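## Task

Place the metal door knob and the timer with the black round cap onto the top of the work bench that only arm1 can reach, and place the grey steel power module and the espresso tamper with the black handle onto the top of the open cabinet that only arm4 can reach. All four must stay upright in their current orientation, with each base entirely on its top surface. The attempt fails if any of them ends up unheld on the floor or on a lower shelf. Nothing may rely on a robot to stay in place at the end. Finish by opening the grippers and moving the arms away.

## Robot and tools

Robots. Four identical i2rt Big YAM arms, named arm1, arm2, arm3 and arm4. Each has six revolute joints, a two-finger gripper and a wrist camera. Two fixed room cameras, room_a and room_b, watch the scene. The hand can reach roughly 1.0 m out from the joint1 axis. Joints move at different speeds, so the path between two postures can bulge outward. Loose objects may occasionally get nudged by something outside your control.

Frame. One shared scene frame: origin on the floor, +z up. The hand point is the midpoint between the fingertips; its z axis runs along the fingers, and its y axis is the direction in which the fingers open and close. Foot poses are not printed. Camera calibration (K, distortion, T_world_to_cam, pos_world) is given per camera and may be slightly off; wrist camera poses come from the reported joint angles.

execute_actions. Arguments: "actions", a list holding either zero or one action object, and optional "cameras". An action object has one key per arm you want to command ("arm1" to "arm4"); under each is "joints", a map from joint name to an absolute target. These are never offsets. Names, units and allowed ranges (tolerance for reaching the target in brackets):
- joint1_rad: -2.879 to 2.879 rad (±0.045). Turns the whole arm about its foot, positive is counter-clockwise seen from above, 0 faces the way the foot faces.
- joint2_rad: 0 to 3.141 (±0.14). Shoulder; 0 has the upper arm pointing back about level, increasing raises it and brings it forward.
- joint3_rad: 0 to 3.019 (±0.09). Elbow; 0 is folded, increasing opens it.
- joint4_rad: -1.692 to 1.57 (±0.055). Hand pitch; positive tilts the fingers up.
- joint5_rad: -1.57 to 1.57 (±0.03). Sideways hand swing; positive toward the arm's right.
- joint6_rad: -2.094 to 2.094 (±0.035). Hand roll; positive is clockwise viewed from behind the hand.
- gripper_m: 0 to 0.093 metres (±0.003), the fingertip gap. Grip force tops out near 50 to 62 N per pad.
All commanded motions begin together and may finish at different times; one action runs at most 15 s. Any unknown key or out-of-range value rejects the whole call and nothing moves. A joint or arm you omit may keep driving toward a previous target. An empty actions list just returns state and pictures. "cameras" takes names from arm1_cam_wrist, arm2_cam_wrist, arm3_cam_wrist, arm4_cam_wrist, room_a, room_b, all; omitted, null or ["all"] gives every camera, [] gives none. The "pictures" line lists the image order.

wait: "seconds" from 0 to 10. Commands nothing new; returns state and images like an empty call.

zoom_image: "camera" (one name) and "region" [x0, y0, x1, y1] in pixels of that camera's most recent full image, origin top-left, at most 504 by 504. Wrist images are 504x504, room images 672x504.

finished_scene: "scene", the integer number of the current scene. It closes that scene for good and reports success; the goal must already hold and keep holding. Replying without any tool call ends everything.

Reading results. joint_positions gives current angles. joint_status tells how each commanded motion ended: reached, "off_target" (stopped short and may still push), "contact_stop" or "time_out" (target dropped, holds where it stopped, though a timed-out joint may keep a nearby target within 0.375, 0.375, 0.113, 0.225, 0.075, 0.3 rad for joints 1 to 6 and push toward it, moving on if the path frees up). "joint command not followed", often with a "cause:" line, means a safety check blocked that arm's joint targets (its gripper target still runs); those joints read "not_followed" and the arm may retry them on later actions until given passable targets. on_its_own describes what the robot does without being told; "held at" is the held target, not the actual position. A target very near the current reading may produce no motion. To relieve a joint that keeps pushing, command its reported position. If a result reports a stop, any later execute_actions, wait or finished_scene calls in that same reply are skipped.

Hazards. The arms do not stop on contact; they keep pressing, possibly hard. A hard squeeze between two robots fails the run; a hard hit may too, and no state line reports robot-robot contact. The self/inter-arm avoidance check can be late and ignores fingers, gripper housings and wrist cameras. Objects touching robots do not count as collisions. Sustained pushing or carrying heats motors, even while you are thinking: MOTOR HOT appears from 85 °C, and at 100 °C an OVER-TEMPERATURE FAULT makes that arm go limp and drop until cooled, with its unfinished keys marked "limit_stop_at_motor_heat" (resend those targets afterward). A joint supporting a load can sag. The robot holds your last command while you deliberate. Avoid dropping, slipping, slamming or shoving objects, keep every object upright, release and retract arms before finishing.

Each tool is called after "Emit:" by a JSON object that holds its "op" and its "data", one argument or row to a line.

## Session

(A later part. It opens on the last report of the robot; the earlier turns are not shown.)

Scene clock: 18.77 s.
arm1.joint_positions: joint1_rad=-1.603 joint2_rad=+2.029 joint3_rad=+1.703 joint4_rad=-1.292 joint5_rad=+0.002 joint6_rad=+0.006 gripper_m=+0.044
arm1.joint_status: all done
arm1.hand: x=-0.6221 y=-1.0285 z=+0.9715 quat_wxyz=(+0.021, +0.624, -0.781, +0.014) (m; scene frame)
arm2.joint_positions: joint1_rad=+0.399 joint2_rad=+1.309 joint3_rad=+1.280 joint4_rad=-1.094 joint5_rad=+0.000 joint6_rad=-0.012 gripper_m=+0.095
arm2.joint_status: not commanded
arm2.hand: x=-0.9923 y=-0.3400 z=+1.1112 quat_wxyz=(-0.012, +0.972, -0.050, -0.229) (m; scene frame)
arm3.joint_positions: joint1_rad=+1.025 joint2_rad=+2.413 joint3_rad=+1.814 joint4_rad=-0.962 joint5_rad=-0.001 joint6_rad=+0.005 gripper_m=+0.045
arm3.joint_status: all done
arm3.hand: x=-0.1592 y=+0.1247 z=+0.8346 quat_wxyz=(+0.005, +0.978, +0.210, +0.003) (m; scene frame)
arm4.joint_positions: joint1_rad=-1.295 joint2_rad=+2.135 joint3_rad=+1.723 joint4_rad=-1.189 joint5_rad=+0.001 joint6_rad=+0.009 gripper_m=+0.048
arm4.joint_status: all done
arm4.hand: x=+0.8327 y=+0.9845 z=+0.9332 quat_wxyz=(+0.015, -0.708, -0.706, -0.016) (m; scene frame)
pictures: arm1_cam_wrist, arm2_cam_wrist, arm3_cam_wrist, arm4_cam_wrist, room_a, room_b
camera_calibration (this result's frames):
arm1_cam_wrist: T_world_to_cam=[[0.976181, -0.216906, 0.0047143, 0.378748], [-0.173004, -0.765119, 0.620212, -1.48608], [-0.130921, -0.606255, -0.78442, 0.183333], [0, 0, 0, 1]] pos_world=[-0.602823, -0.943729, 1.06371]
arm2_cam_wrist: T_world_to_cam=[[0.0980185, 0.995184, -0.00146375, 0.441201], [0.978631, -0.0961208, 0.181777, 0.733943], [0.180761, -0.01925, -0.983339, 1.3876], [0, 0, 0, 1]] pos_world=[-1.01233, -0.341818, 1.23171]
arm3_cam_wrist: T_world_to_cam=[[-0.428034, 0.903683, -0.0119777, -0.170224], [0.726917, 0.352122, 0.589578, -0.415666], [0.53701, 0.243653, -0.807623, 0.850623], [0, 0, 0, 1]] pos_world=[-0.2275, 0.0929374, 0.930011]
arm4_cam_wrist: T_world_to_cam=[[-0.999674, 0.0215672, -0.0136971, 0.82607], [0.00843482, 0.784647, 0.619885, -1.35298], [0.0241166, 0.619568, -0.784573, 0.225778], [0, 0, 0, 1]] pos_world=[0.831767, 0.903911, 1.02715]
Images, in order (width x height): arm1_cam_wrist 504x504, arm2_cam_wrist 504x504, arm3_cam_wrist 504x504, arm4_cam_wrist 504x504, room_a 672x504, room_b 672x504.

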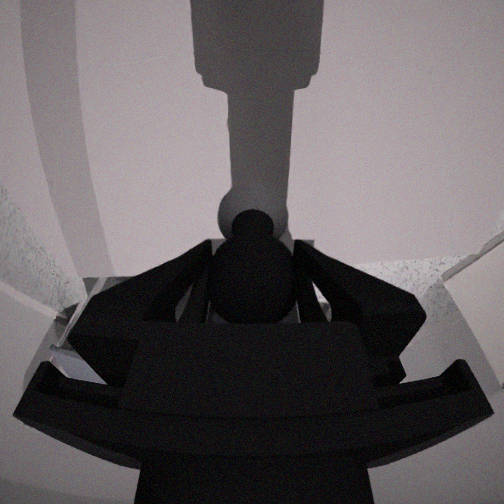

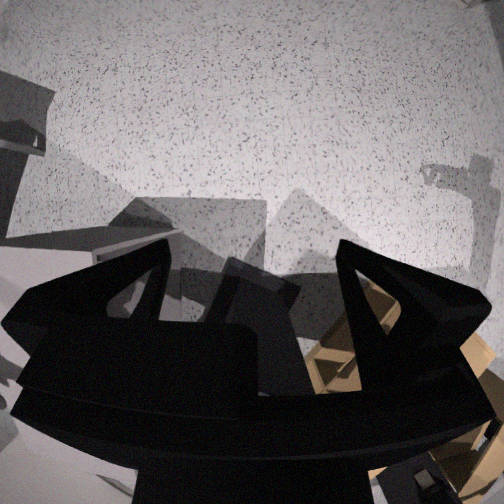

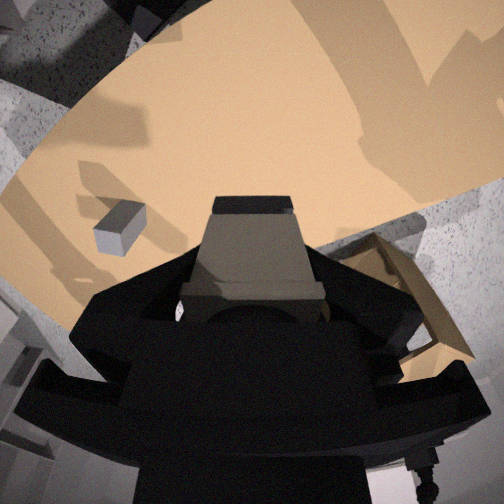

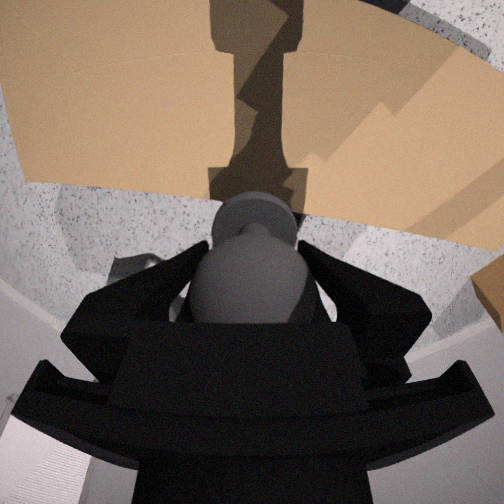

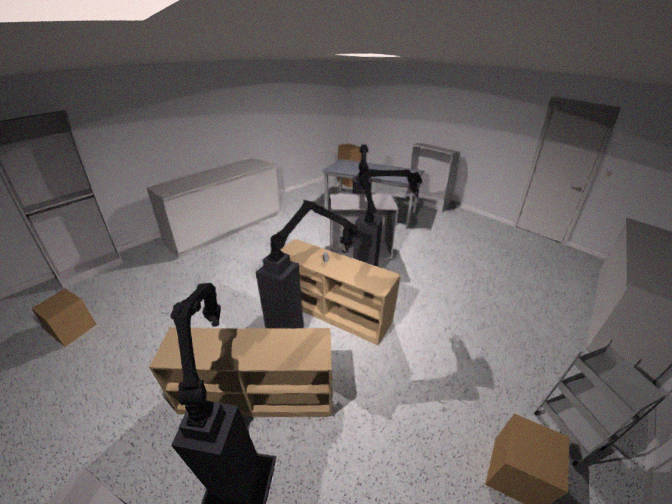

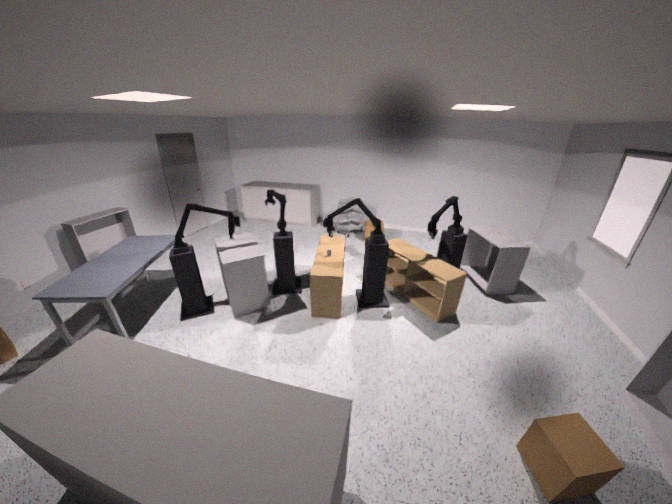

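Emit:
{"op": "execute_actions", "data": {
  "actions": [
    {"arm1":{"joints":{"joint2_rad":2.08,"joint3_rad":1.69,"joint4_rad":-1.125}},"arm3":{"joints":{"joint2_rad":2.645,"joint3_rad":1.885,"joint4_rad":-0.77}},"arm4":{"joints":{"joint2_rad":2.48,"joint3_rad":1.78,"joint4_rad":-0.82}}}
  ]
}}

Emit:
{"op": "zoom_image", "data": {
  "camera": "room_b",
  "region": [200, 200, 360, 280]
}}

Emit:
{"op": "zoom_image", "data": {
  "camera": "room_a",
  "region": [170, 220, 400, 380]
}}

Scene clock: 20.60 s.
arm1.joint_positions: joint1_rad=-1.603 joint2_rad=+2.090 joint3_rad=+1.691 joint4_rad=-1.139 joint5_rad=+0.002 joint6_rad=+0.006 gripper_m=+0.044
arm1.joint_status: all done
arm1.hand: x=-0.6163 y=-1.0013 z=+0.9308 quat_wxyz=(-0.010, +0.624, -0.781, -0.011) (m; scene frame)
arm2.joint_positions: joint1_rad=+0.399 joint2_rad=+1.309 joint3_rad=+1.280 joint4_rad=-1.094 joint5_rad=+0.000 joint6_rad=-0.012 gripper_m=+0.095
arm2.joint_status: not commanded
arm2.hand: x=-0.9923 y=-0.3400 z=+1.1112 quat_wxyz=(-0.012, +0.972, -0.050, -0.229) (m; scene frame)
arm3.joint_positions: joint1_rad=+1.025 joint2_rad=+2.672 joint3_rad=+1.857 joint4_rad=-0.779 joint5_rad=-0.001 joint6_rad=+0.005 gripper_m=+0.045
arm3.joint_status: all done
arm3.hand: x=-0.1377 y=+0.1329 z=+0.6815 quat_wxyz=(+0.002, +0.978, +0.210, +0.019) (m; scene frame)
arm4.joint_positions: joint1_rad=-1.295 joint2_rad=+2.501 joint3_rad=+1.741 joint4_rad=-0.830 joint5_rad=+0.001 joint6_rad=+0.009 gripper_m=+0.048
arm4.joint_status: all done
arm4.hand: x=+0.8331 y=+0.9738 z=+0.7107 quat_wxyz=(+0.011, -0.708, -0.706, -0.012) (m; scene frame)
pictures: arm1_cam_wrist, arm2_cam_wrist, arm3_cam_wrist, arm4_cam_wrist, room_a, room_b
camera_calibration (this result's frames):
arm1_cam_wrist: T_world_to_cam=[[0.975993, -0.217752, 0.00460484, 0.378361], [-0.183479, -0.81062, 0.556086, -1.43133], [-0.117356, -0.543581, -0.831112, 0.283248], [0, 0, 0, 1]] pos_world=[-0.598656, -0.923909, 1.02961]
arm2_cam_wrist: T_world_to_cam=[[0.0980185, 0.995184, -0.00146375, 0.441201], [0.978631, -0.0961208, 0.181777, 0.733943], [0.180761, -0.01925, -0.983339, 1.3876], [0, 0, 0, 1]] pos_world=[-1.01233, -0.341818, 1.23171]
arm3_cam_wrist: T_world_to_cam=[[-0.427964, 0.90371, -0.0124549, -0.16987], [0.708598, 0.344057, 0.616047, -0.363416], [0.561013, 0.25482, -0.787611, 0.70167], [0, 0, 0, 1]] pos_world=[-0.208828, 0.0997494, 0.774409]
arm4_cam_wrist: T_world_to_cam=[[-0.999672, 0.0214283, -0.0140108, 0.82397], [0.00839935, 0.791456, 0.611168, -1.20705], [0.0241852, 0.61085, -0.791377, 0.071064], [0, 0, 0, 1]] pos_world=[0.83212, 0.894264, 0.805495]
Images, in order (width x height): arm1_cam_wrist 504x504, arm2_cam_wrist 504x504, arm3_cam_wrist 504x504, arm4_cam_wrist 504x504, room_a 672x504, room_b 672x504.

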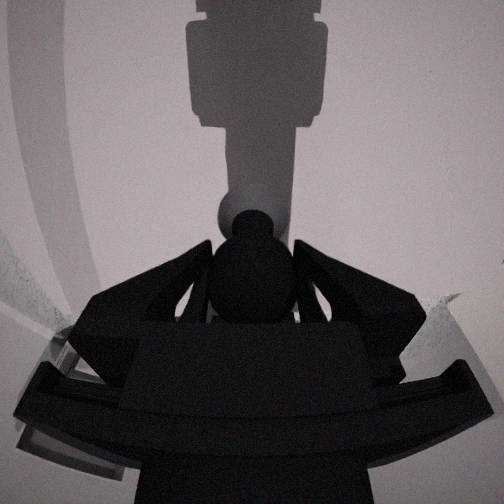

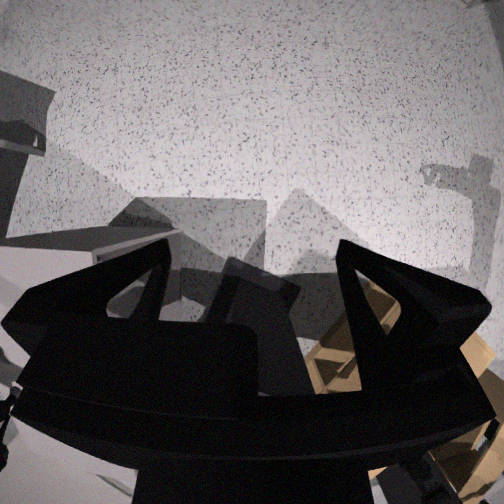

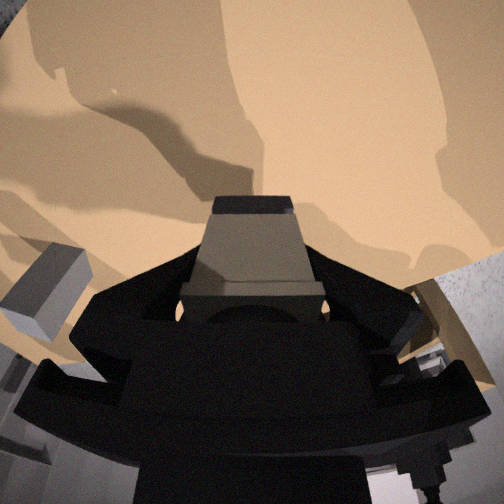

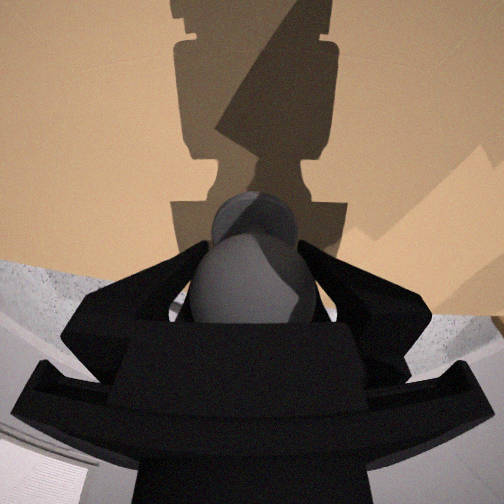

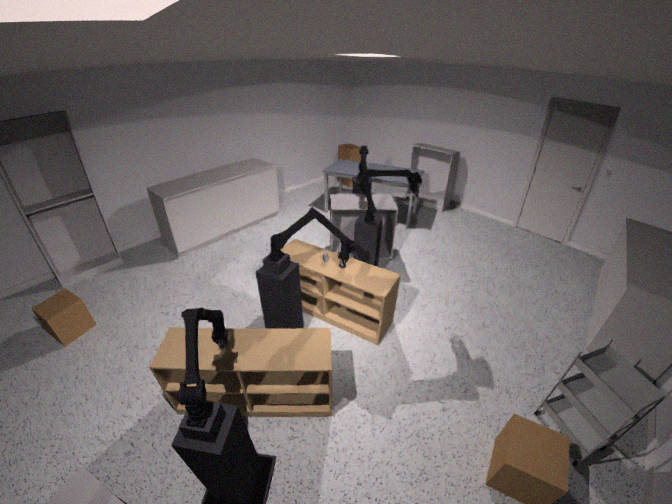

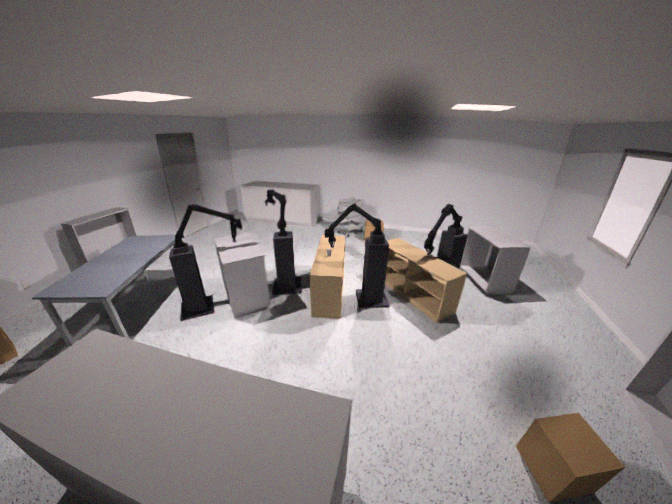

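Region (200, 200, 360, 280) of room_b's 672x504 image, scaled by 3.150, with more detail than that image has.

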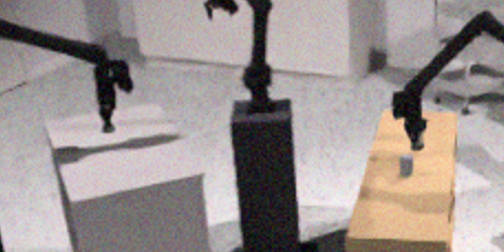

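Region (170, 220, 400, 380) of room_a's 672x504 image, scaled by 2.191, with more detail than that image has; it fills the top 351 rows of this view, and the rest is white.

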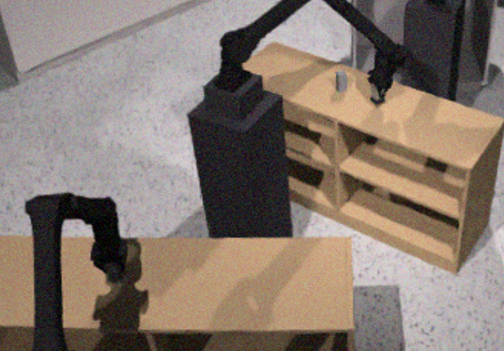

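Emit:
{"op": "execute_actions", "data": {
  "actions": [
    {"arm1":{"joints":{"joint2_rad":2.15,"joint4_rad":-1.085}},"arm3":{"joints":{"joint2_rad":2.685,"joint4_rad":-0.71}},"arm4":{"joints":{"joint2_rad":2.545,"joint4_rad":-0.755}}}
  ],
  "cameras": ["arm1_cam_wrist","arm3_cam_wrist","arm4_cam_wrist"]
}}

Emit:
{"op": "execute_actions", "data": {
  "actions": [
    {"arm1":{"joints":{"joint2_rad":2.175,"joint4_rad":-1.065}},"arm3":{"joints":{"joint2_rad":2.71,"joint4_rad":-0.69}},"arm4":{"joints":{"joint2_rad":2.57,"joint4_rad":-0.735}}}
  ],
  "cameras": ["arm1_cam_wrist","arm3_cam_wrist","arm4_cam_wrist"]
}}

Scene clock: 21.80 s.
arm1.joint_positions: joint1_rad=-1.603 joint2_rad=+2.165 joint3_rad=+1.691 joint4_rad=-1.097 joint5_rad=+0.002 joint6_rad=+0.006 gripper_m=+0.044
arm1.joint_status: all done
arm1.hand: x=-0.6164 y=-1.0003 z=+0.8851 quat_wxyz=(+0.003, +0.624, -0.781, +0.000) (m; scene frame)
arm2.joint_positions: joint1_rad=+0.399 joint2_rad=+1.309 joint3_rad=+1.280 joint4_rad=-1.094 joint5_rad=+0.000 joint6_rad=-0.012 gripper_m=+0.095
arm2.joint_status: not commanded
arm2.hand: x=-0.9923 y=-0.3400 z=+1.1112 quat_wxyz=(-0.012, +0.972, -0.050, -0.229) (m; scene frame)
arm3.joint_positions: joint1_rad=+1.025 joint2_rad=+2.682 joint3_rad=+1.857 joint4_rad=-0.720 joint5_rad=-0.001 joint6_rad=+0.005 gripper_m=+0.045
arm3.joint_status: all done
arm3.hand: x=-0.1471 y=+0.1285 z=+0.6754 quat_wxyz=(+0.007, +0.978, +0.210, -0.005) (m; scene frame)
arm4.joint_positions: joint1_rad=-1.295 joint2_rad=+2.566 joint3_rad=+1.743 joint4_rad=-0.766 joint5_rad=+0.001 joint6_rad=+0.009 gripper_m=+0.048
arm4.joint_status: all done
arm4.hand: x=+0.8331 y=+0.9810 z=+0.6710 quat_wxyz=(+0.011, -0.708, -0.706, -0.012) (m; scene frame)
pictures: arm1_cam_wrist, arm3_cam_wrist, arm4_cam_wrist
camera_calibration (this result's frames):
arm1_cam_wrist: T_world_to_cam=[[0.976073, -0.217395, 0.00465953, 0.379216], [-0.179179, -0.791977, 0.583667, -1.40823], [-0.123196, -0.570536, -0.81198, 0.198261], [0, 0, 0, 1]] pos_world=[-0.598042, -0.91973, 0.981153]
arm3_cam_wrist: T_world_to_cam=[[-0.428062, 0.903673, -0.0117519, -0.170518], [0.735271, 0.355793, 0.576878, -0.322656], [0.52549, 0.238298, -0.816746, 0.719764], [0, 0, 0, 1]] pos_world=[-0.213981, 0.0973723, 0.771993]
arm4_cam_wrist: T_world_to_cam=[[-0.999672, 0.0214234, -0.0140216, 0.823273], [0.00839814, 0.791689, 0.610866, -1.18852], [0.0241876, 0.610548, -0.79161, 0.0356932], [0, 0, 0, 1]] pos_world=[0.832121, 0.901506, 0.765823]
Images, in order (width x height): arm1_cam_wrist 504x504, arm3_cam_wrist 504x504, arm4_cam_wrist 504x504.

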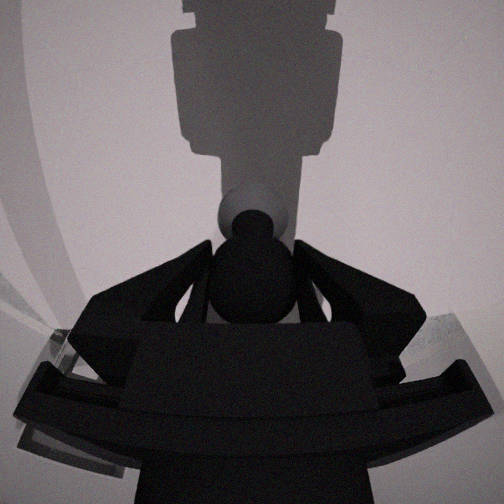

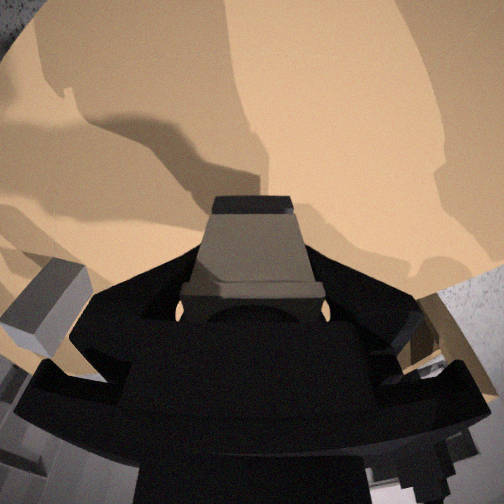

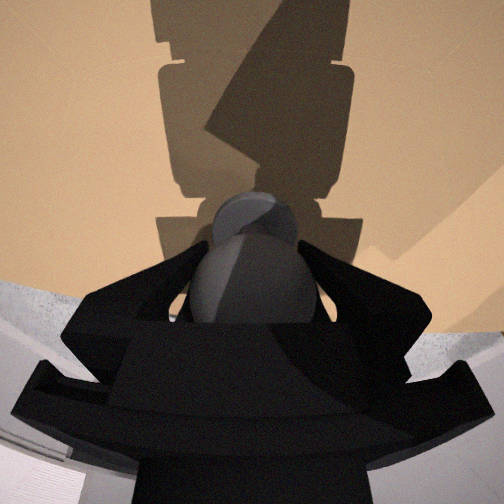

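Scene clock: 22.57 s.
arm1.joint_positions: joint1_rad=-1.603 joint2_rad=+2.169 joint3_rad=+1.691 joint4_rad=-1.079 joint5_rad=+0.002 joint6_rad=+0.006 gripper_m=+0.044
arm1.joint_status: all done
arm1.hand: x=-0.6155 y=-0.9964 z=+0.8830 quat_wxyz=(-0.003, +0.624, -0.781, -0.005) (m; scene frame)
arm2.joint_positions: joint1_rad=+0.399 joint2_rad=+1.309 joint3_rad=+1.280 joint4_rad=-1.094 joint5_rad=+0.000 joint6_rad=-0.012 gripper_m=+0.095
arm2.joint_status: not commanded
arm2.hand: x=-0.9923 y=-0.3400 z=+1.1112 quat_wxyz=(-0.012, +0.972, -0.050, -0.229) (m; scene frame)
arm3.joint_positions: joint1_rad=+1.025 joint2_rad=+2.714 joint3_rad=+1.857 joint4_rad=-0.700 joint5_rad=-0.001 joint6_rad=+0.005 gripper_m=+0.045
arm3.joint_status: all done
arm3.hand: x=-0.1387 y=+0.1321 z=+0.6552 quat_wxyz=(+0.005, +0.978, +0.210, +0.001) (m; scene frame)
arm4.joint_positions: joint1_rad=-1.295 joint2_rad=+2.575 joint3_rad=+1.743 joint4_rad=-0.747 joint5_rad=+0.001 joint6_rad=+0.009 gripper_m=+0.048
arm4.joint_status: all done
arm4.hand: x=+0.8331 y=+0.9799 z=+0.6653 quat_wxyz=(+0.008, -0.708, -0.706, -0.008) (m; scene frame)
pictures: arm1_cam_wrist, arm3_cam_wrist, arm4_cam_wrist
camera_calibration (this result's frames):
arm1_cam_wrist: T_world_to_cam=[[0.976037, -0.217553, 0.0046368, 0.379085], [-0.181109, -0.800351, 0.571523, -1.40258], [-0.120626, -0.558667, -0.820573, 0.219898], [0, 0, 0, 1]] pos_world=[-0.597495, -0.917233, 0.980289]
arm3_cam_wrist: T_world_to_cam=[[-0.428041, 0.903681, -0.0119227, -0.170308], [0.728971, 0.353025, 0.586494, -0.325239], [0.534212, 0.242352, -0.809866, 0.69414], [0, 0, 0, 1]] pos_world=[-0.206626, 0.100496, 0.75088]
arm4_cam_wrist: T_world_to_cam=[[-0.999671, 0.0213007, -0.0142907, 0.823529], [0.00836819, 0.797479, 0.603289, -1.18484], [0.0242471, 0.602971, -0.797395, 0.0430646], [0, 0, 0, 1]] pos_world=[0.832129, 0.901376, 0.760909]
Images, in order (width x height): arm1_cam_wrist 504x504, arm3_cam_wrist 504x504, arm4_cam_wrist 504x504.

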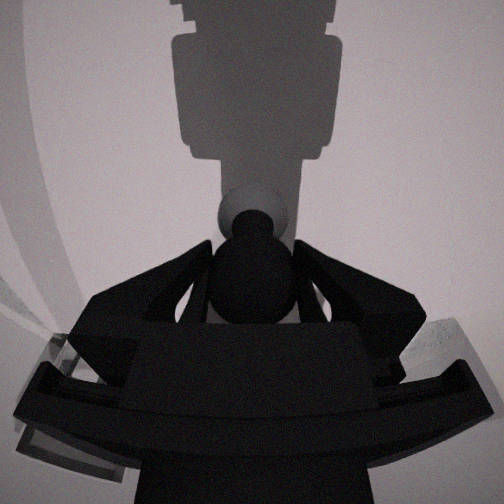

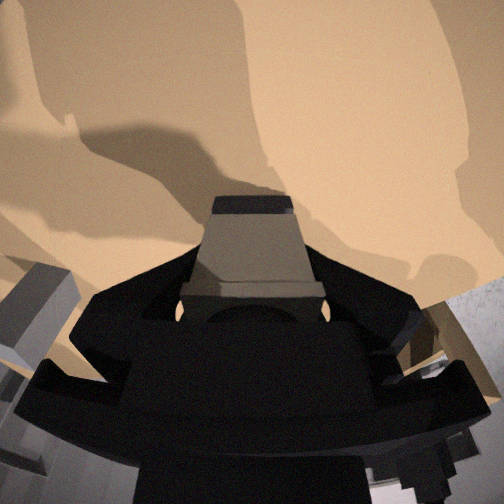

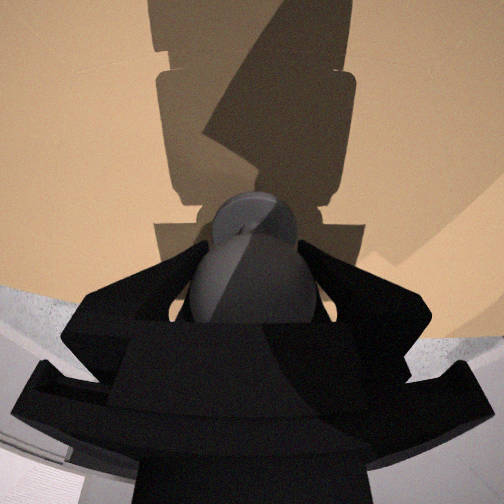

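Emit:
{"op": "execute_actions", "data": {
  "actions": [
    {"arm1":{"joints":{"joint2_rad":2.205}},"arm3":{"joints":{"joint2_rad":2.74,"joint4_rad":-0.67}},"arm4":{"joints":{"joint2_rad":2.61,"joint4_rad":-0.715}}}
  ],
  "cameras": ["arm1_cam_wrist","arm3_cam_wrist","arm4_cam_wrist"]
}}

Scene clock: 23.57 s.
arm1.joint_positions: joint1_rad=-1.603 joint2_rad=+2.208 joint3_rad=+1.691 joint4_rad=-1.076 joint5_rad=+0.002 joint6_rad=+0.006 gripper_m=+0.044
arm1.joint_status: all done
arm1.hand: x=-0.6169 y=-1.0018 z=+0.8593 quat_wxyz=(+0.012, +0.624, -0.781, +0.006) (m; scene frame)
arm2.joint_positions: joint1_rad=+0.399 joint2_rad=+1.309 joint3_rad=+1.280 joint4_rad=-1.094 joint5_rad=+0.000 joint6_rad=-0.012 gripper_m=+0.095
arm2.joint_status: not commanded
arm2.hand: x=-0.9923 y=-0.3400 z=+1.1112 quat_wxyz=(-0.012, +0.972, -0.050, -0.229) (m; scene frame)
arm3.joint_positions: joint1_rad=+1.025 joint2_rad=+2.721 joint3_rad=+1.858 joint4_rad=-0.680 joint5_rad=+0.000 joint6_rad=+0.005 gripper_m=+0.045
arm3.joint_status: all done
arm3.hand: x=-0.1409 y=+0.1312 z=+0.6514 quat_wxyz=(+0.007, +0.978, +0.210, -0.006) (m; scene frame)
arm4.joint_positions: joint1_rad=-1.295 joint2_rad=+2.611 joint3_rad=+1.745 joint4_rad=-0.725 joint5_rad=+0.001 joint6_rad=+0.009 gripper_m=+0.047
arm4.joint_status: all done
arm4.hand: x=+0.8330 y=+0.9875 z=+0.6442 quat_wxyz=(+0.012, -0.708, -0.706, -0.012) (m; scene frame)
pictures: arm1_cam_wrist, arm3_cam_wrist, arm4_cam_wrist
camera_calibration (this result's frames):
arm1_cam_wrist: T_world_to_cam=[[0.976123, -0.217167, 0.00468794, 0.379729], [-0.176341, -0.779647, 0.600878, -1.39518], [-0.126836, -0.587358, -0.799327, 0.146426], [0, 0, 0, 1]] pos_world=[-0.598119, -0.919281, 0.953598]
arm3_cam_wrist: T_world_to_cam=[[-0.428059, 0.903684, -0.0109506, -0.171118], [0.736865, 0.356004, 0.574709, -0.312613], [0.523254, 0.23794, -0.818285, 0.697021], [0, 0, 0, 1]] pos_world=[-0.207614, 0.100079, 0.748149]
arm4_cam_wrist: T_world_to_cam=[[-0.999686, 0.0210487, -0.0136103, 0.8228], [0.00831664, 0.790761, 0.612068, -1.17711], [0.0236457, 0.611763, -0.790688, 0.00920551], [0, 0, 0, 1]] pos_world=[0.832113, 0.907859, 0.738946]
Images, in order (width x height): arm1_cam_wrist 504x504, arm3_cam_wrist 504x504, arm4_cam_wrist 504x504.

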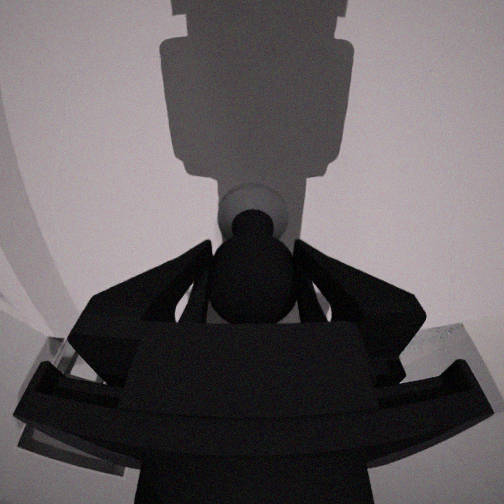

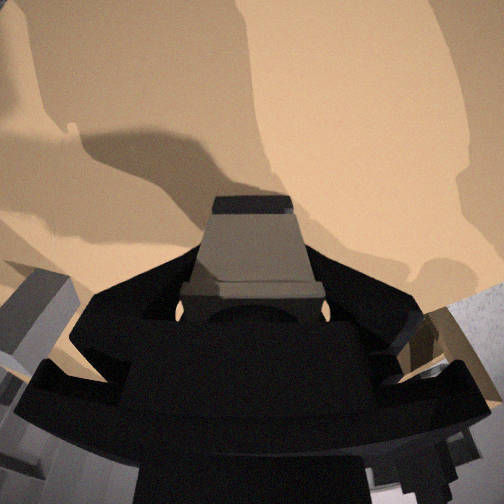

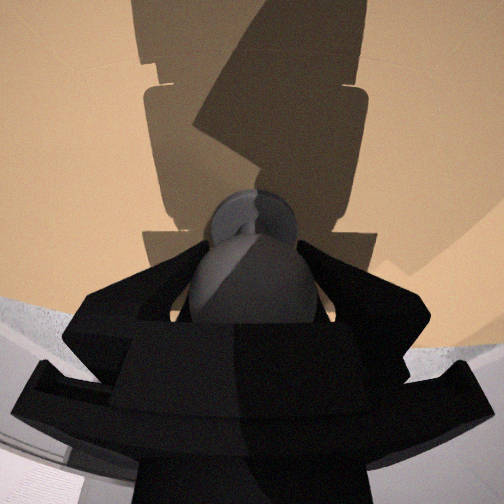

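Emit:
{"op": "execute_actions", "data": {
  "actions": [
    {"arm1":{"joints":{"joint2_rad":2.24,"joint4_rad":-1.04}},"arm3":{"joints":{"gripper_m":0.093,"joint2_rad":2.72}},"arm4":{"joints":{"gripper_m":0.093}}}
  ],
  "cameras": ["arm1_cam_wrist","arm3_cam_wrist","arm4_cam_wrist"]
}}

Scene clock: 24.30 s.
arm1.joint_positions: joint1_rad=-1.603 joint2_rad=+2.209 joint3_rad=+1.691 joint4_rad=-1.061 joint5_rad=+0.002 joint6_rad=+0.006 gripper_m=+0.044
arm1.joint_status: all done
arm1.hand: x=-0.6161 y=-0.9983 z=+0.8588 quat_wxyz=(+0.006, +0.624, -0.781, +0.002) (m; scene frame)
arm2.joint_positions: joint1_rad=+0.399 joint2_rad=+1.309 joint3_rad=+1.280 joint4_rad=-1.094 joint5_rad=+0.000 joint6_rad=-0.012 gripper_m=+0.095
arm2.joint_status: not commanded
arm2.hand: x=-0.9923 y=-0.3400 z=+1.1112 quat_wxyz=(-0.012, +0.972, -0.050, -0.229) (m; scene frame)
arm3.joint_positions: joint1_rad=+1.025 joint2_rad=+2.721 joint3_rad=+1.858 joint4_rad=-0.679 joint5_rad=+0.000 joint6_rad=+0.005 gripper_m=+0.093
arm3.joint_status: all done
arm3.hand: x=-0.1410 y=+0.1312 z=+0.6514 quat_wxyz=(+0.007, +0.978, +0.210, -0.007) (m; scene frame)
arm4.joint_positions: joint1_rad=-1.295 joint2_rad=+2.611 joint3_rad=+1.745 joint4_rad=-0.725 joint5_rad=+0.001 joint6_rad=+0.009 gripper_m=+0.093
arm4.joint_status: all done
arm4.hand: x=+0.8330 y=+0.9875 z=+0.6442 quat_wxyz=(+0.012, -0.708, -0.706, -0.012) (m; scene frame)
pictures: arm1_cam_wrist, arm3_cam_wrist, arm4_cam_wrist
camera_calibration (this result's frames):
arm1_cam_wrist: T_world_to_cam=[[0.976089, -0.217322, 0.0046692, 0.37958], [-0.178275, -0.788053, 0.589228, -1.39155], [-0.124373, -0.575972, -0.807953, 0.168465], [0, 0, 0, 1]] pos_world=[-0.59763, -0.917091, 0.954278]
arm3_cam_wrist: T_world_to_cam=[[-0.42806, 0.903684, -0.0109451, -0.171123], [0.737066, 0.356092, 0.574397, -0.312317], [0.522971, 0.237809, -0.818504, 0.697196], [0, 0, 0, 1]] pos_world=[-0.207666, 0.100056, 0.748179]
arm4_cam_wrist: T_world_to_cam=[[-0.999686, 0.0210487, -0.0136103, 0.8228], [0.00831664, 0.790761, 0.612068, -1.17711], [0.0236457, 0.611763, -0.790688, 0.00920551], [0, 0, 0, 1]] pos_world=[0.832113, 0.907859, 0.738946]
Images, in order (width x height): arm1_cam_wrist 504x504, arm3_cam_wrist 504x504, arm4_cam_wrist 504x504.

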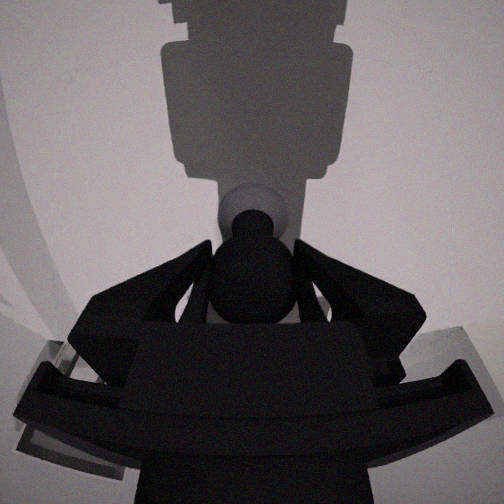

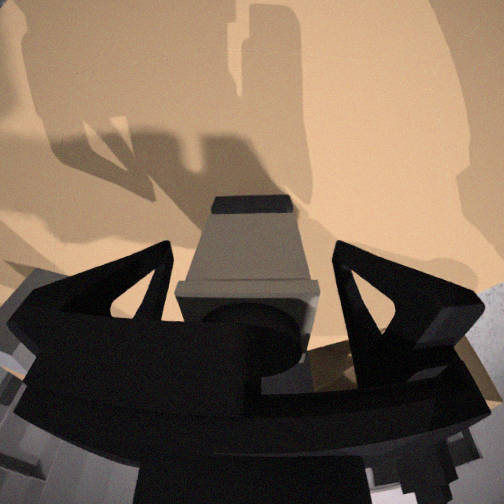

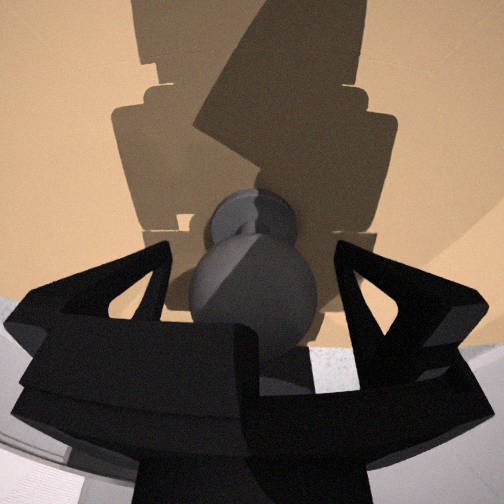

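Emit:
{"op": "execute_actions", "data": {
  "actions": [
    {"arm1":{"joints":{"joint2_rad":2.205,"gripper_m":0.093}},"arm3":{"joints":{"joint2_rad":2.45,"joint4_rad":-0.95}},"arm4":{"joints":{"joint2_rad":2.2,"joint4_rad":-1.1}}}
  ],
  "cameras": []
}}

Emit:
{"op": "execute_actions", "data": {
  "actions": [
    {"arm1":{"joints":{"joint2_rad":1.9,"joint4_rad":-1.35}},"arm3":{"joints":{"joint1_rad":1.33,"joint2_rad":2.375,"joint3_rad":1.6,"joint4_rad":-0.76}},"arm4":{"joints":{"joint1_rad":-0.6,"joint2_rad":1.6}},"arm2":{"joints":{"joint1_rad":0.9,"joint3_rad":1.79,"joint4_rad":-1.35}}}
  ],
  "cameras": []
}}

Emit:
{"op": "execute_actions", "data": {
  "actions": [
    {"arm1":{"joints":{"joint1_rad":-2.7,"joint2_rad":1.2,"joint3_rad":1.2}},"arm2":{"joints":{"joint1_rad":1.925,"joint2_rad":1.97}}}
  ]
}}

Scene clock: 26.20 s.
arm1.joint_positions: joint1_rad=-1.603 joint2_rad=+2.209 joint3_rad=+1.691 joint4_rad=-1.056 joint5_rad=+0.002 joint6_rad=+0.006 gripper_m=+0.093
arm1.joint_status: all done
arm1.hand: x=-0.6159 y=-0.9971 z=+0.8588 quat_wxyz=(+0.004, +0.624, -0.781, +0.000) (m; scene frame)
arm2.joint_positions: joint1_rad=+0.399 joint2_rad=+1.309 joint3_rad=+1.280 joint4_rad=-1.094 joint5_rad=+0.000 joint6_rad=-0.012 gripper_m=+0.095
arm2.joint_status: not commanded
arm2.hand: x=-0.9923 y=-0.3400 z=+1.1112 quat_wxyz=(-0.012, +0.972, -0.050, -0.229) (m; scene frame)
arm3.joint_positions: joint1_rad=+1.025 joint2_rad=+2.452 joint3_rad=+1.878 joint4_rad=-0.943 joint5_rad=+0.000 joint6_rad=+0.005 gripper_m=+0.093
arm3.joint_status: all done
arm3.hand: x=-0.1809 y=+0.1149 z=+0.8301 quat_wxyz=(+0.009, +0.978, +0.210, -0.019) (m; scene frame)
arm4.joint_positions: joint1_rad=-1.295 joint2_rad=+2.215 joint3_rad=+1.766 joint4_rad=-1.091 joint5_rad=+0.001 joint6_rad=+0.009 gripper_m=+0.093
arm4.joint_status: all done
arm4.hand: x=+0.8329 y=+0.9540 z=+0.8983 quat_wxyz=(-0.006, -0.708, -0.706, +0.006) (m; scene frame)
pictures: none
No camera images: the call's "cameras" was empty. Leave "cameras" out to get every camera's image.

Scene clock: 27.93 s.
arm1.joint_positions: joint1_rad=-1.603 joint2_rad=+1.894 joint3_rad=+1.691 joint4_rad=-1.334 joint5_rad=+0.002 joint6_rad=+0.006 gripper_m=+0.093
arm1.joint_status: all done
arm1.hand: x=-0.6241 y=-1.0399 z=+1.0447 quat_wxyz=(-0.010, +0.624, -0.781, -0.011) (m; scene frame)
arm2.joint_positions: joint1_rad=+0.903 joint2_rad=+1.295 joint3_rad=+1.744 joint4_rad=-1.344 joint5_rad=+0.000 joint6_rad=-0.012 gripper_m=+0.095
arm2.joint_status: all done
arm2.hand: x=-0.9606 y=-0.5769 z=+1.3178 quat_wxyz=(+0.063, +0.922, +0.188, -0.333) (m; scene frame)
arm3.joint_positions: joint1_rad=+1.325 joint2_rad=+2.381 joint3_rad=+1.590 joint4_rad=-0.769 joint5_rad=-0.001 joint6_rad=+0.004 gripper_m=+0.093
arm3.joint_status: all done
arm3.hand: x=-0.0098 y=-0.0072 z=+0.7919 quat_wxyz=(+0.007, +0.935, +0.354, +0.002) (m; scene frame)
arm4.joint_positions: joint1_rad=-0.589 joint2_rad=+1.616 joint3_rad=+1.764 joint4_rad=-1.091 joint5_rad=-0.004 joint6_rad=+0.007 gripper_m=+0.093
arm4.joint_status: all done
arm4.hand: x=+1.2401 y=+1.1282 z=+1.2827 quat_wxyz=(-0.279, -0.400, -0.865, +0.119) (m; scene frame)
pictures: none
No camera images: the call's "cameras" was empty. Leave "cameras" out to get every camera's image.

Scene clock: 29.73 s.
arm1.joint_positions: joint1_rad=-2.700 joint2_rad=+1.190 joint3_rad=+1.215 joint4_rad=-1.335 joint5_rad=+0.002 joint6_rad=+0.005 gripper_m=+0.093
arm1.joint_status: all done
arm1.hand: x=-0.3742 y=-1.5165 z=+1.1784 quat_wxyz=(-0.126, +0.124, -0.984, -0.016) (m; scene frame)
arm2.joint_positions: joint1_rad=+1.923 joint2_rad=+1.980 joint3_rad=+1.765 joint4_rad=-1.345 joint5_rad=-0.002 joint6_rad=-0.012 gripper_m=+0.095
arm2.joint_status: all done
arm2.hand: x=-0.6182 y=-0.9984 z=+0.9506 quat_wxyz=(+0.001, +0.758, +0.653, -0.011) (m; scene frame)
arm3.joint_positions: joint1_rad=+1.325 joint2_rad=+2.381 joint3_rad=+1.590 joint4_rad=-0.769 joint5_rad=-0.001 joint6_rad=+0.004 gripper_m=+0.093
arm3.joint_status: not commanded
arm3.hand: x=-0.0098 y=-0.0072 z=+0.7919 quat_wxyz=(+0.007, +0.935, +0.354, +0.002) (m; scene frame)
arm4.joint_positions: joint1_rad=-0.589 joint2_rad=+1.616 joint3_rad=+1.764 joint4_rad=-1.091 joint5_rad=-0.004 joint6_rad=+0.007 gripper_m=+0.093
arm4.joint_status: not commanded
arm4.hand: x=+1.2401 y=+1.1282 z=+1.2827 quat_wxyz=(-0.279, -0.400, -0.865, +0.119) (m; scene frame)
pictures: arm1_cam_wrist, arm2_cam_wrist, arm3_cam_wrist, arm4_cam_wrist, room_a, room_b
camera_calibration (this result's frames):
arm1_cam_wrist: T_world_to_cam=[[0.249486, -0.968319, 0.0106944, -1.38853], [-0.905767, -0.229434, 0.356294, -1.09571], [-0.342552, -0.0985769, -0.934313, 0.94957], [0, 0, 0, 1]] pos_world=[-0.320766, -1.50232, 1.29244]
arm2_cam_wrist: T_world_to_cam=[[-0.989445, 0.144638, 0.00891609, -0.471759], [0.122256, 0.800135, 0.587229, 0.313689], [0.0778013, 0.58212, -0.809372, 1.52074], [0, 0, 0, 1]] pos_world=[-0.623446, -1.06801, 1.05085]
arm3_cam_wrist: T_world_to_cam=[[-0.676679, 0.736127, -0.0149241, 0.0111182], [0.590751, 0.554918, 0.58573, -0.44944], [0.439453, 0.387535, -0.810369, 0.770313], [0, 0, 0, 1]] pos_world=[-0.0654863, -0.0573053, 0.887655]
arm4_cam_wrist: T_world_to_cam=[[-0.762893, -0.6453, -0.0397798, 1.7272], [-0.646025, 0.763278, 0.0076476, -0.0648087], [0.025428, 0.031533, -0.999179, 1.33817], [0, 0, 0, 1]] pos_world=[1.24178, 1.12183, 1.40628]
Images, in order (width x height): arm1_cam_wrist 504x504, arm2_cam_wrist 504x504, arm3_cam_wrist 504x504, arm4_cam_wrist 504x504, room_a 672x504, room_b 672x504.

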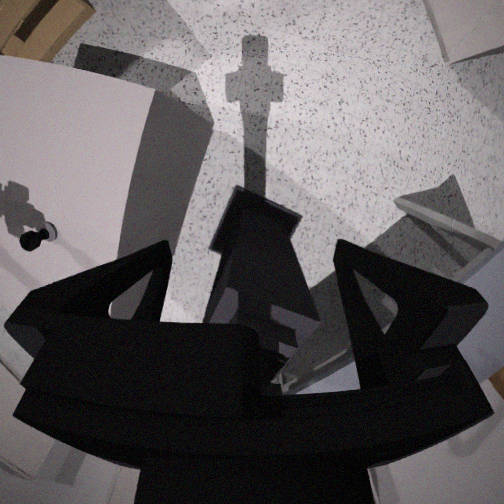

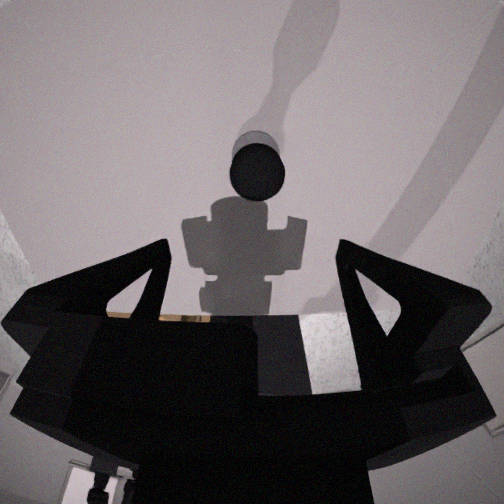

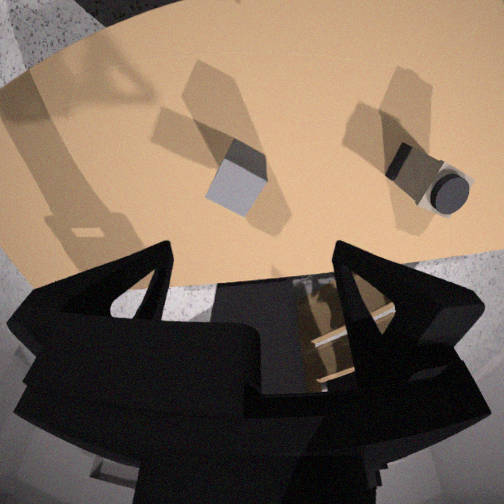

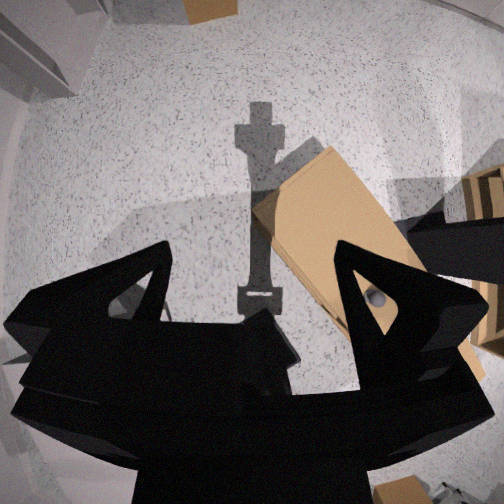

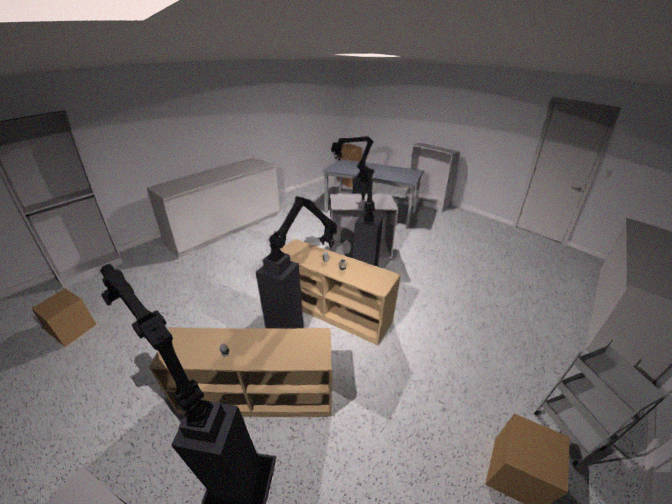

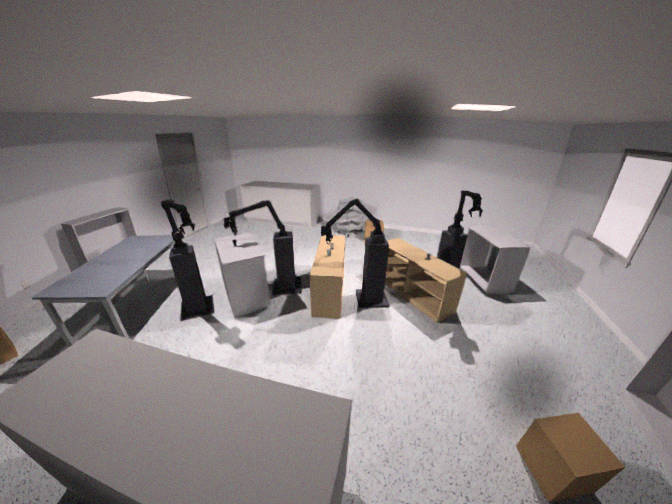

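Emit:
{"op": "execute_actions", "data": {
  "actions": [
    {"arm2":{"joints":{"joint1_rad":1.918,"joint2_rad":2.09,"joint3_rad":1.705,"joint4_rad":-1.165}},"arm3":{"joints":{"joint1_rad":1.348,"joint2_rad":2.62,"joint3_rad":1.715,"joint4_rad":-0.615,"joint6_rad":0.47}}}
  ],
  "cameras": ["arm2_cam_wrist","arm3_cam_wrist"]
}}

Scene clock: 33.03 s.
arm1.joint_positions: joint1_rad=-2.700 joint2_rad=+1.190 joint3_rad=+1.215 joint4_rad=-1.335 joint5_rad=+0.002 joint6_rad=+0.005 gripper_m=+0.093
arm1.joint_status: not commanded
arm1.hand: x=-0.3742 y=-1.5165 z=+1.1784 quat_wxyz=(-0.126, +0.124, -0.984, -0.016) (m; scene frame)
arm2.joint_positions: joint1_rad=+1.923 joint2_rad=+2.111 joint3_rad=+1.700 joint4_rad=-1.174 joint5_rad=-0.002 joint6_rad=-0.012 gripper_m=+0.095
arm2.joint_status: all done
arm2.hand: x=-0.6214 y=-1.0093 z=+0.8492 quat_wxyz=(-0.007, +0.758, +0.653, -0.001) (m; scene frame)
arm3.joint_positions: joint1_rad=+1.345 joint2_rad=+2.642 joint3_rad=+1.696 joint4_rad=-0.620 joint5_rad=-0.001 joint6_rad=+0.462 gripper_m=+0.093
arm3.joint_status: all done
arm3.hand: x=+0.0022 y=-0.0150 z=+0.6640 quat_wxyz=(+0.005, +0.990, +0.143, +0.005) (m; scene frame)
arm4.joint_positions: joint1_rad=-0.589 joint2_rad=+1.616 joint3_rad=+1.764 joint4_rad=-1.091 joint5_rad=-0.004 joint6_rad=+0.007 gripper_m=+0.093
arm4.joint_status: not commanded
arm4.hand: x=+1.2401 y=+1.1282 z=+1.2827 quat_wxyz=(-0.279, -0.400, -0.865, +0.119) (m; scene frame)
pictures: arm2_cam_wrist, arm3_cam_wrist
camera_calibration (this result's frames):
arm2_cam_wrist: T_world_to_cam=[[-0.989429, 0.144767, 0.00852039, -0.471966], [0.120123, 0.785249, 0.607417, 0.348888], [0.0812432, 0.602019, -0.794338, 1.45479], [0, 0, 0, 1]] pos_world=[-0.627077, -1.08145, 0.947693]
arm3_cam_wrist: T_world_to_cam=[[-0.300622, 0.953664, -0.0123181, 0.0238005], [0.764527, 0.248682, 0.594689, -0.388244], [0.570197, 0.169359, -0.803861, 0.656472], [0, 0, 0, 1]] pos_world=[-0.0703404, -0.037328, 0.75889]
Images, in order (width x height): arm2_cam_wrist 504x504, arm3_cam_wrist 504x504.

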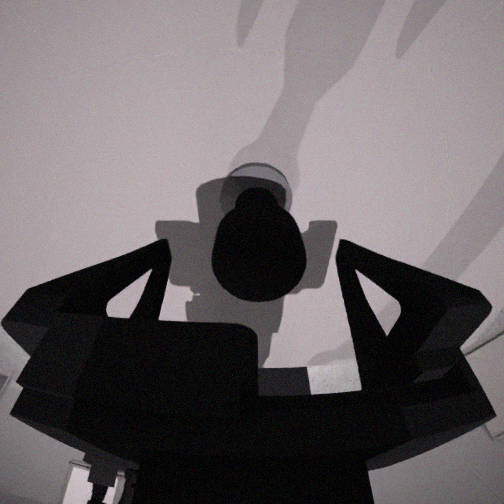

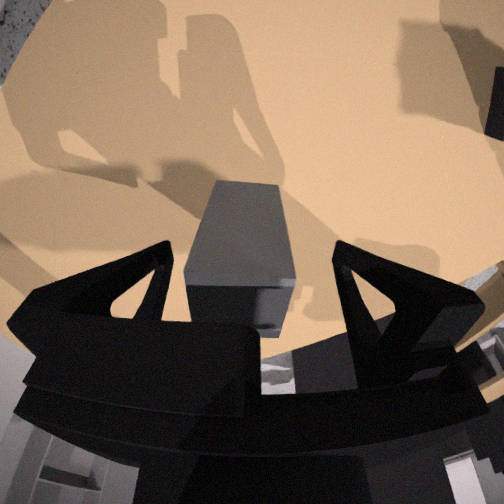

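Emit:
{"op": "execute_actions", "data": {
  "actions": [
    {"arm2":{"joints":{"joint4_rad":-1.12,"joint1_rad":1.908}},"arm3":{"joints":{"joint1_rad":1.358,"joint6_rad":0.53,"gripper_m":0.01}}}
  ],
  "cameras": []
}}

Emit:
{"op": "execute_actions", "data": {
  "actions": [
    {"arm2":{"joints":{"gripper_m":0.02}},"arm3":{"joints":{"joint2_rad":2.3,"joint4_rad":-0.95}}}
  ],
  "cameras": ["arm2_cam_wrist","arm3_cam_wrist"]
}}

Scene clock: 34.07 s.
arm1.joint_positions: joint1_rad=-2.700 joint2_rad=+1.190 joint3_rad=+1.215 joint4_rad=-1.335 joint5_rad=+0.002 joint6_rad=+0.005 gripper_m=+0.093
arm1.joint_status: not commanded
arm1.hand: x=-0.3742 y=-1.5165 z=+1.1784 quat_wxyz=(-0.126, +0.124, -0.984, -0.016) (m; scene frame)
arm2.joint_positions: joint1_rad=+1.920 joint2_rad=+2.111 joint3_rad=+1.700 joint4_rad=-1.129 joint5_rad=-0.002 joint6_rad=-0.012 gripper_m=+0.095
arm2.joint_status: all done
arm2.hand: x=-0.6248 y=-1.0199 z=+0.8494 quat_wxyz=(+0.007, +0.758, +0.652, -0.018) (m; scene frame)
arm3.joint_positions: joint1_rad=+1.350 joint2_rad=+2.642 joint3_rad=+1.696 joint4_rad=-0.620 joint5_rad=+0.001 joint6_rad=+0.521 gripper_m=+0.040
arm3.joint_status: gripper_m off_target (ended at +0.040, target +0.010); the others done
arm3.hand: x=+0.0044 y=-0.0174 z=+0.6640 quat_wxyz=(+0.004, +0.993, +0.116, +0.005) (m; scene frame)
arm4.joint_positions: joint1_rad=-0.589 joint2_rad=+1.616 joint3_rad=+1.764 joint4_rad=-1.091 joint5_rad=-0.004 joint6_rad=+0.007 gripper_m=+0.093
arm4.joint_status: not commanded
arm4.hand: x=+1.2401 y=+1.1282 z=+1.2827 quat_wxyz=(-0.279, -0.400, -0.865, +0.119) (m; scene frame)
pictures: none
No camera images: the call's "cameras" was empty. Leave "cameras" out to get every camera's image.

Scene clock: 35.67 s.
arm1.joint_positions: joint1_rad=-2.700 joint2_rad=+1.190 joint3_rad=+1.215 joint4_rad=-1.335 joint5_rad=+0.002 joint6_rad=+0.005 gripper_m=+0.093
arm1.joint_status: not commanded
arm1.hand: x=-0.3742 y=-1.5165 z=+1.1784 quat_wxyz=(-0.126, +0.124, -0.984, -0.016) (m; scene frame)
arm2.joint_positions: joint1_rad=+1.919 joint2_rad=+2.111 joint3_rad=+1.700 joint4_rad=-1.128 joint5_rad=+0.000 joint6_rad=-0.012 gripper_m=+0.045
arm2.joint_status: gripper_m off_target (ended at +0.045, target +0.020)
arm2.hand: x=-0.6255 y=-1.0201 z=+0.8494 quat_wxyz=(+0.007, +0.759, +0.651, -0.019) (m; scene frame)
arm3.joint_positions: joint1_rad=+1.350 joint2_rad=+2.317 joint3_rad=+1.704 joint4_rad=-0.943 joint5_rad=+0.001 joint6_rad=+0.523 gripper_m=+0.040
arm3.joint_status: all done
arm3.hand: x=-0.0226 y=-0.0390 z=+0.8633 quat_wxyz=(+0.007, +0.993, +0.115, +0.002) (m; scene frame)
arm4.joint_positions: joint1_rad=-0.589 joint2_rad=+1.616 joint3_rad=+1.764 joint4_rad=-1.091 joint5_rad=-0.004 joint6_rad=+0.007 gripper_m=+0.093
arm4.joint_status: not commanded
arm4.hand: x=+1.2401 y=+1.1282 z=+1.2827 quat_wxyz=(-0.279, -0.400, -0.865, +0.119) (m; scene frame)
pictures: arm2_cam_wrist, arm3_cam_wrist
camera_calibration (this result's frames):
arm2_cam_wrist: T_world_to_cam=[[-0.988937, 0.147977, 0.0103646, -0.472494], [0.127394, 0.811426, 0.570403, 0.420378], [0.0759963, 0.565412, -0.8213, 1.44401], [0, 0, 0, 1]] pos_world=[-0.630559, -1.08765, 0.951079]
arm3_cam_wrist: T_world_to_cam=[[-0.247791, 0.968707, -0.0143518, 0.0452403], [0.780833, 0.208459, 0.588935, -0.478047], [0.573497, 0.134727, -0.808053, 0.837255], [0, 0, 0, 1]] pos_world=[-0.0956787, -0.0569719, 0.958734]
Images, in order (width x height): arm2_cam_wrist 504x504, arm3_cam_wrist 504x504.

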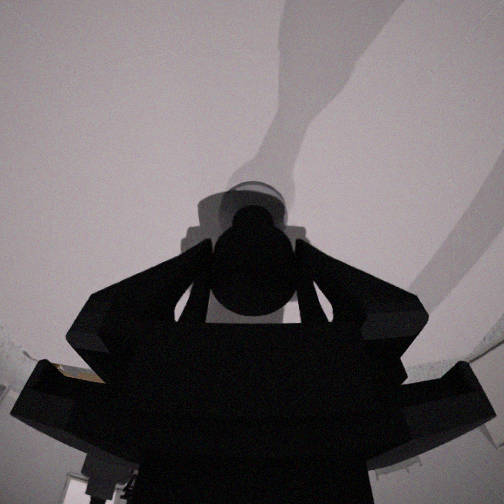

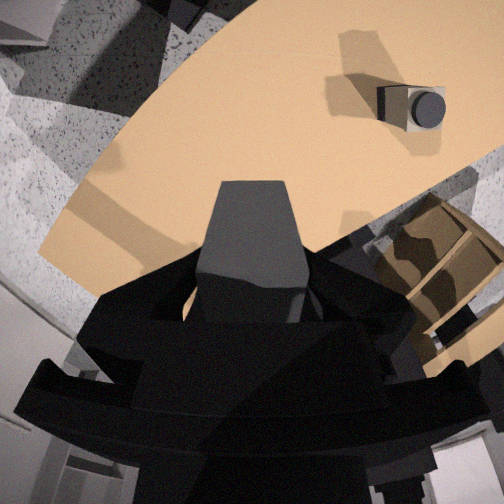

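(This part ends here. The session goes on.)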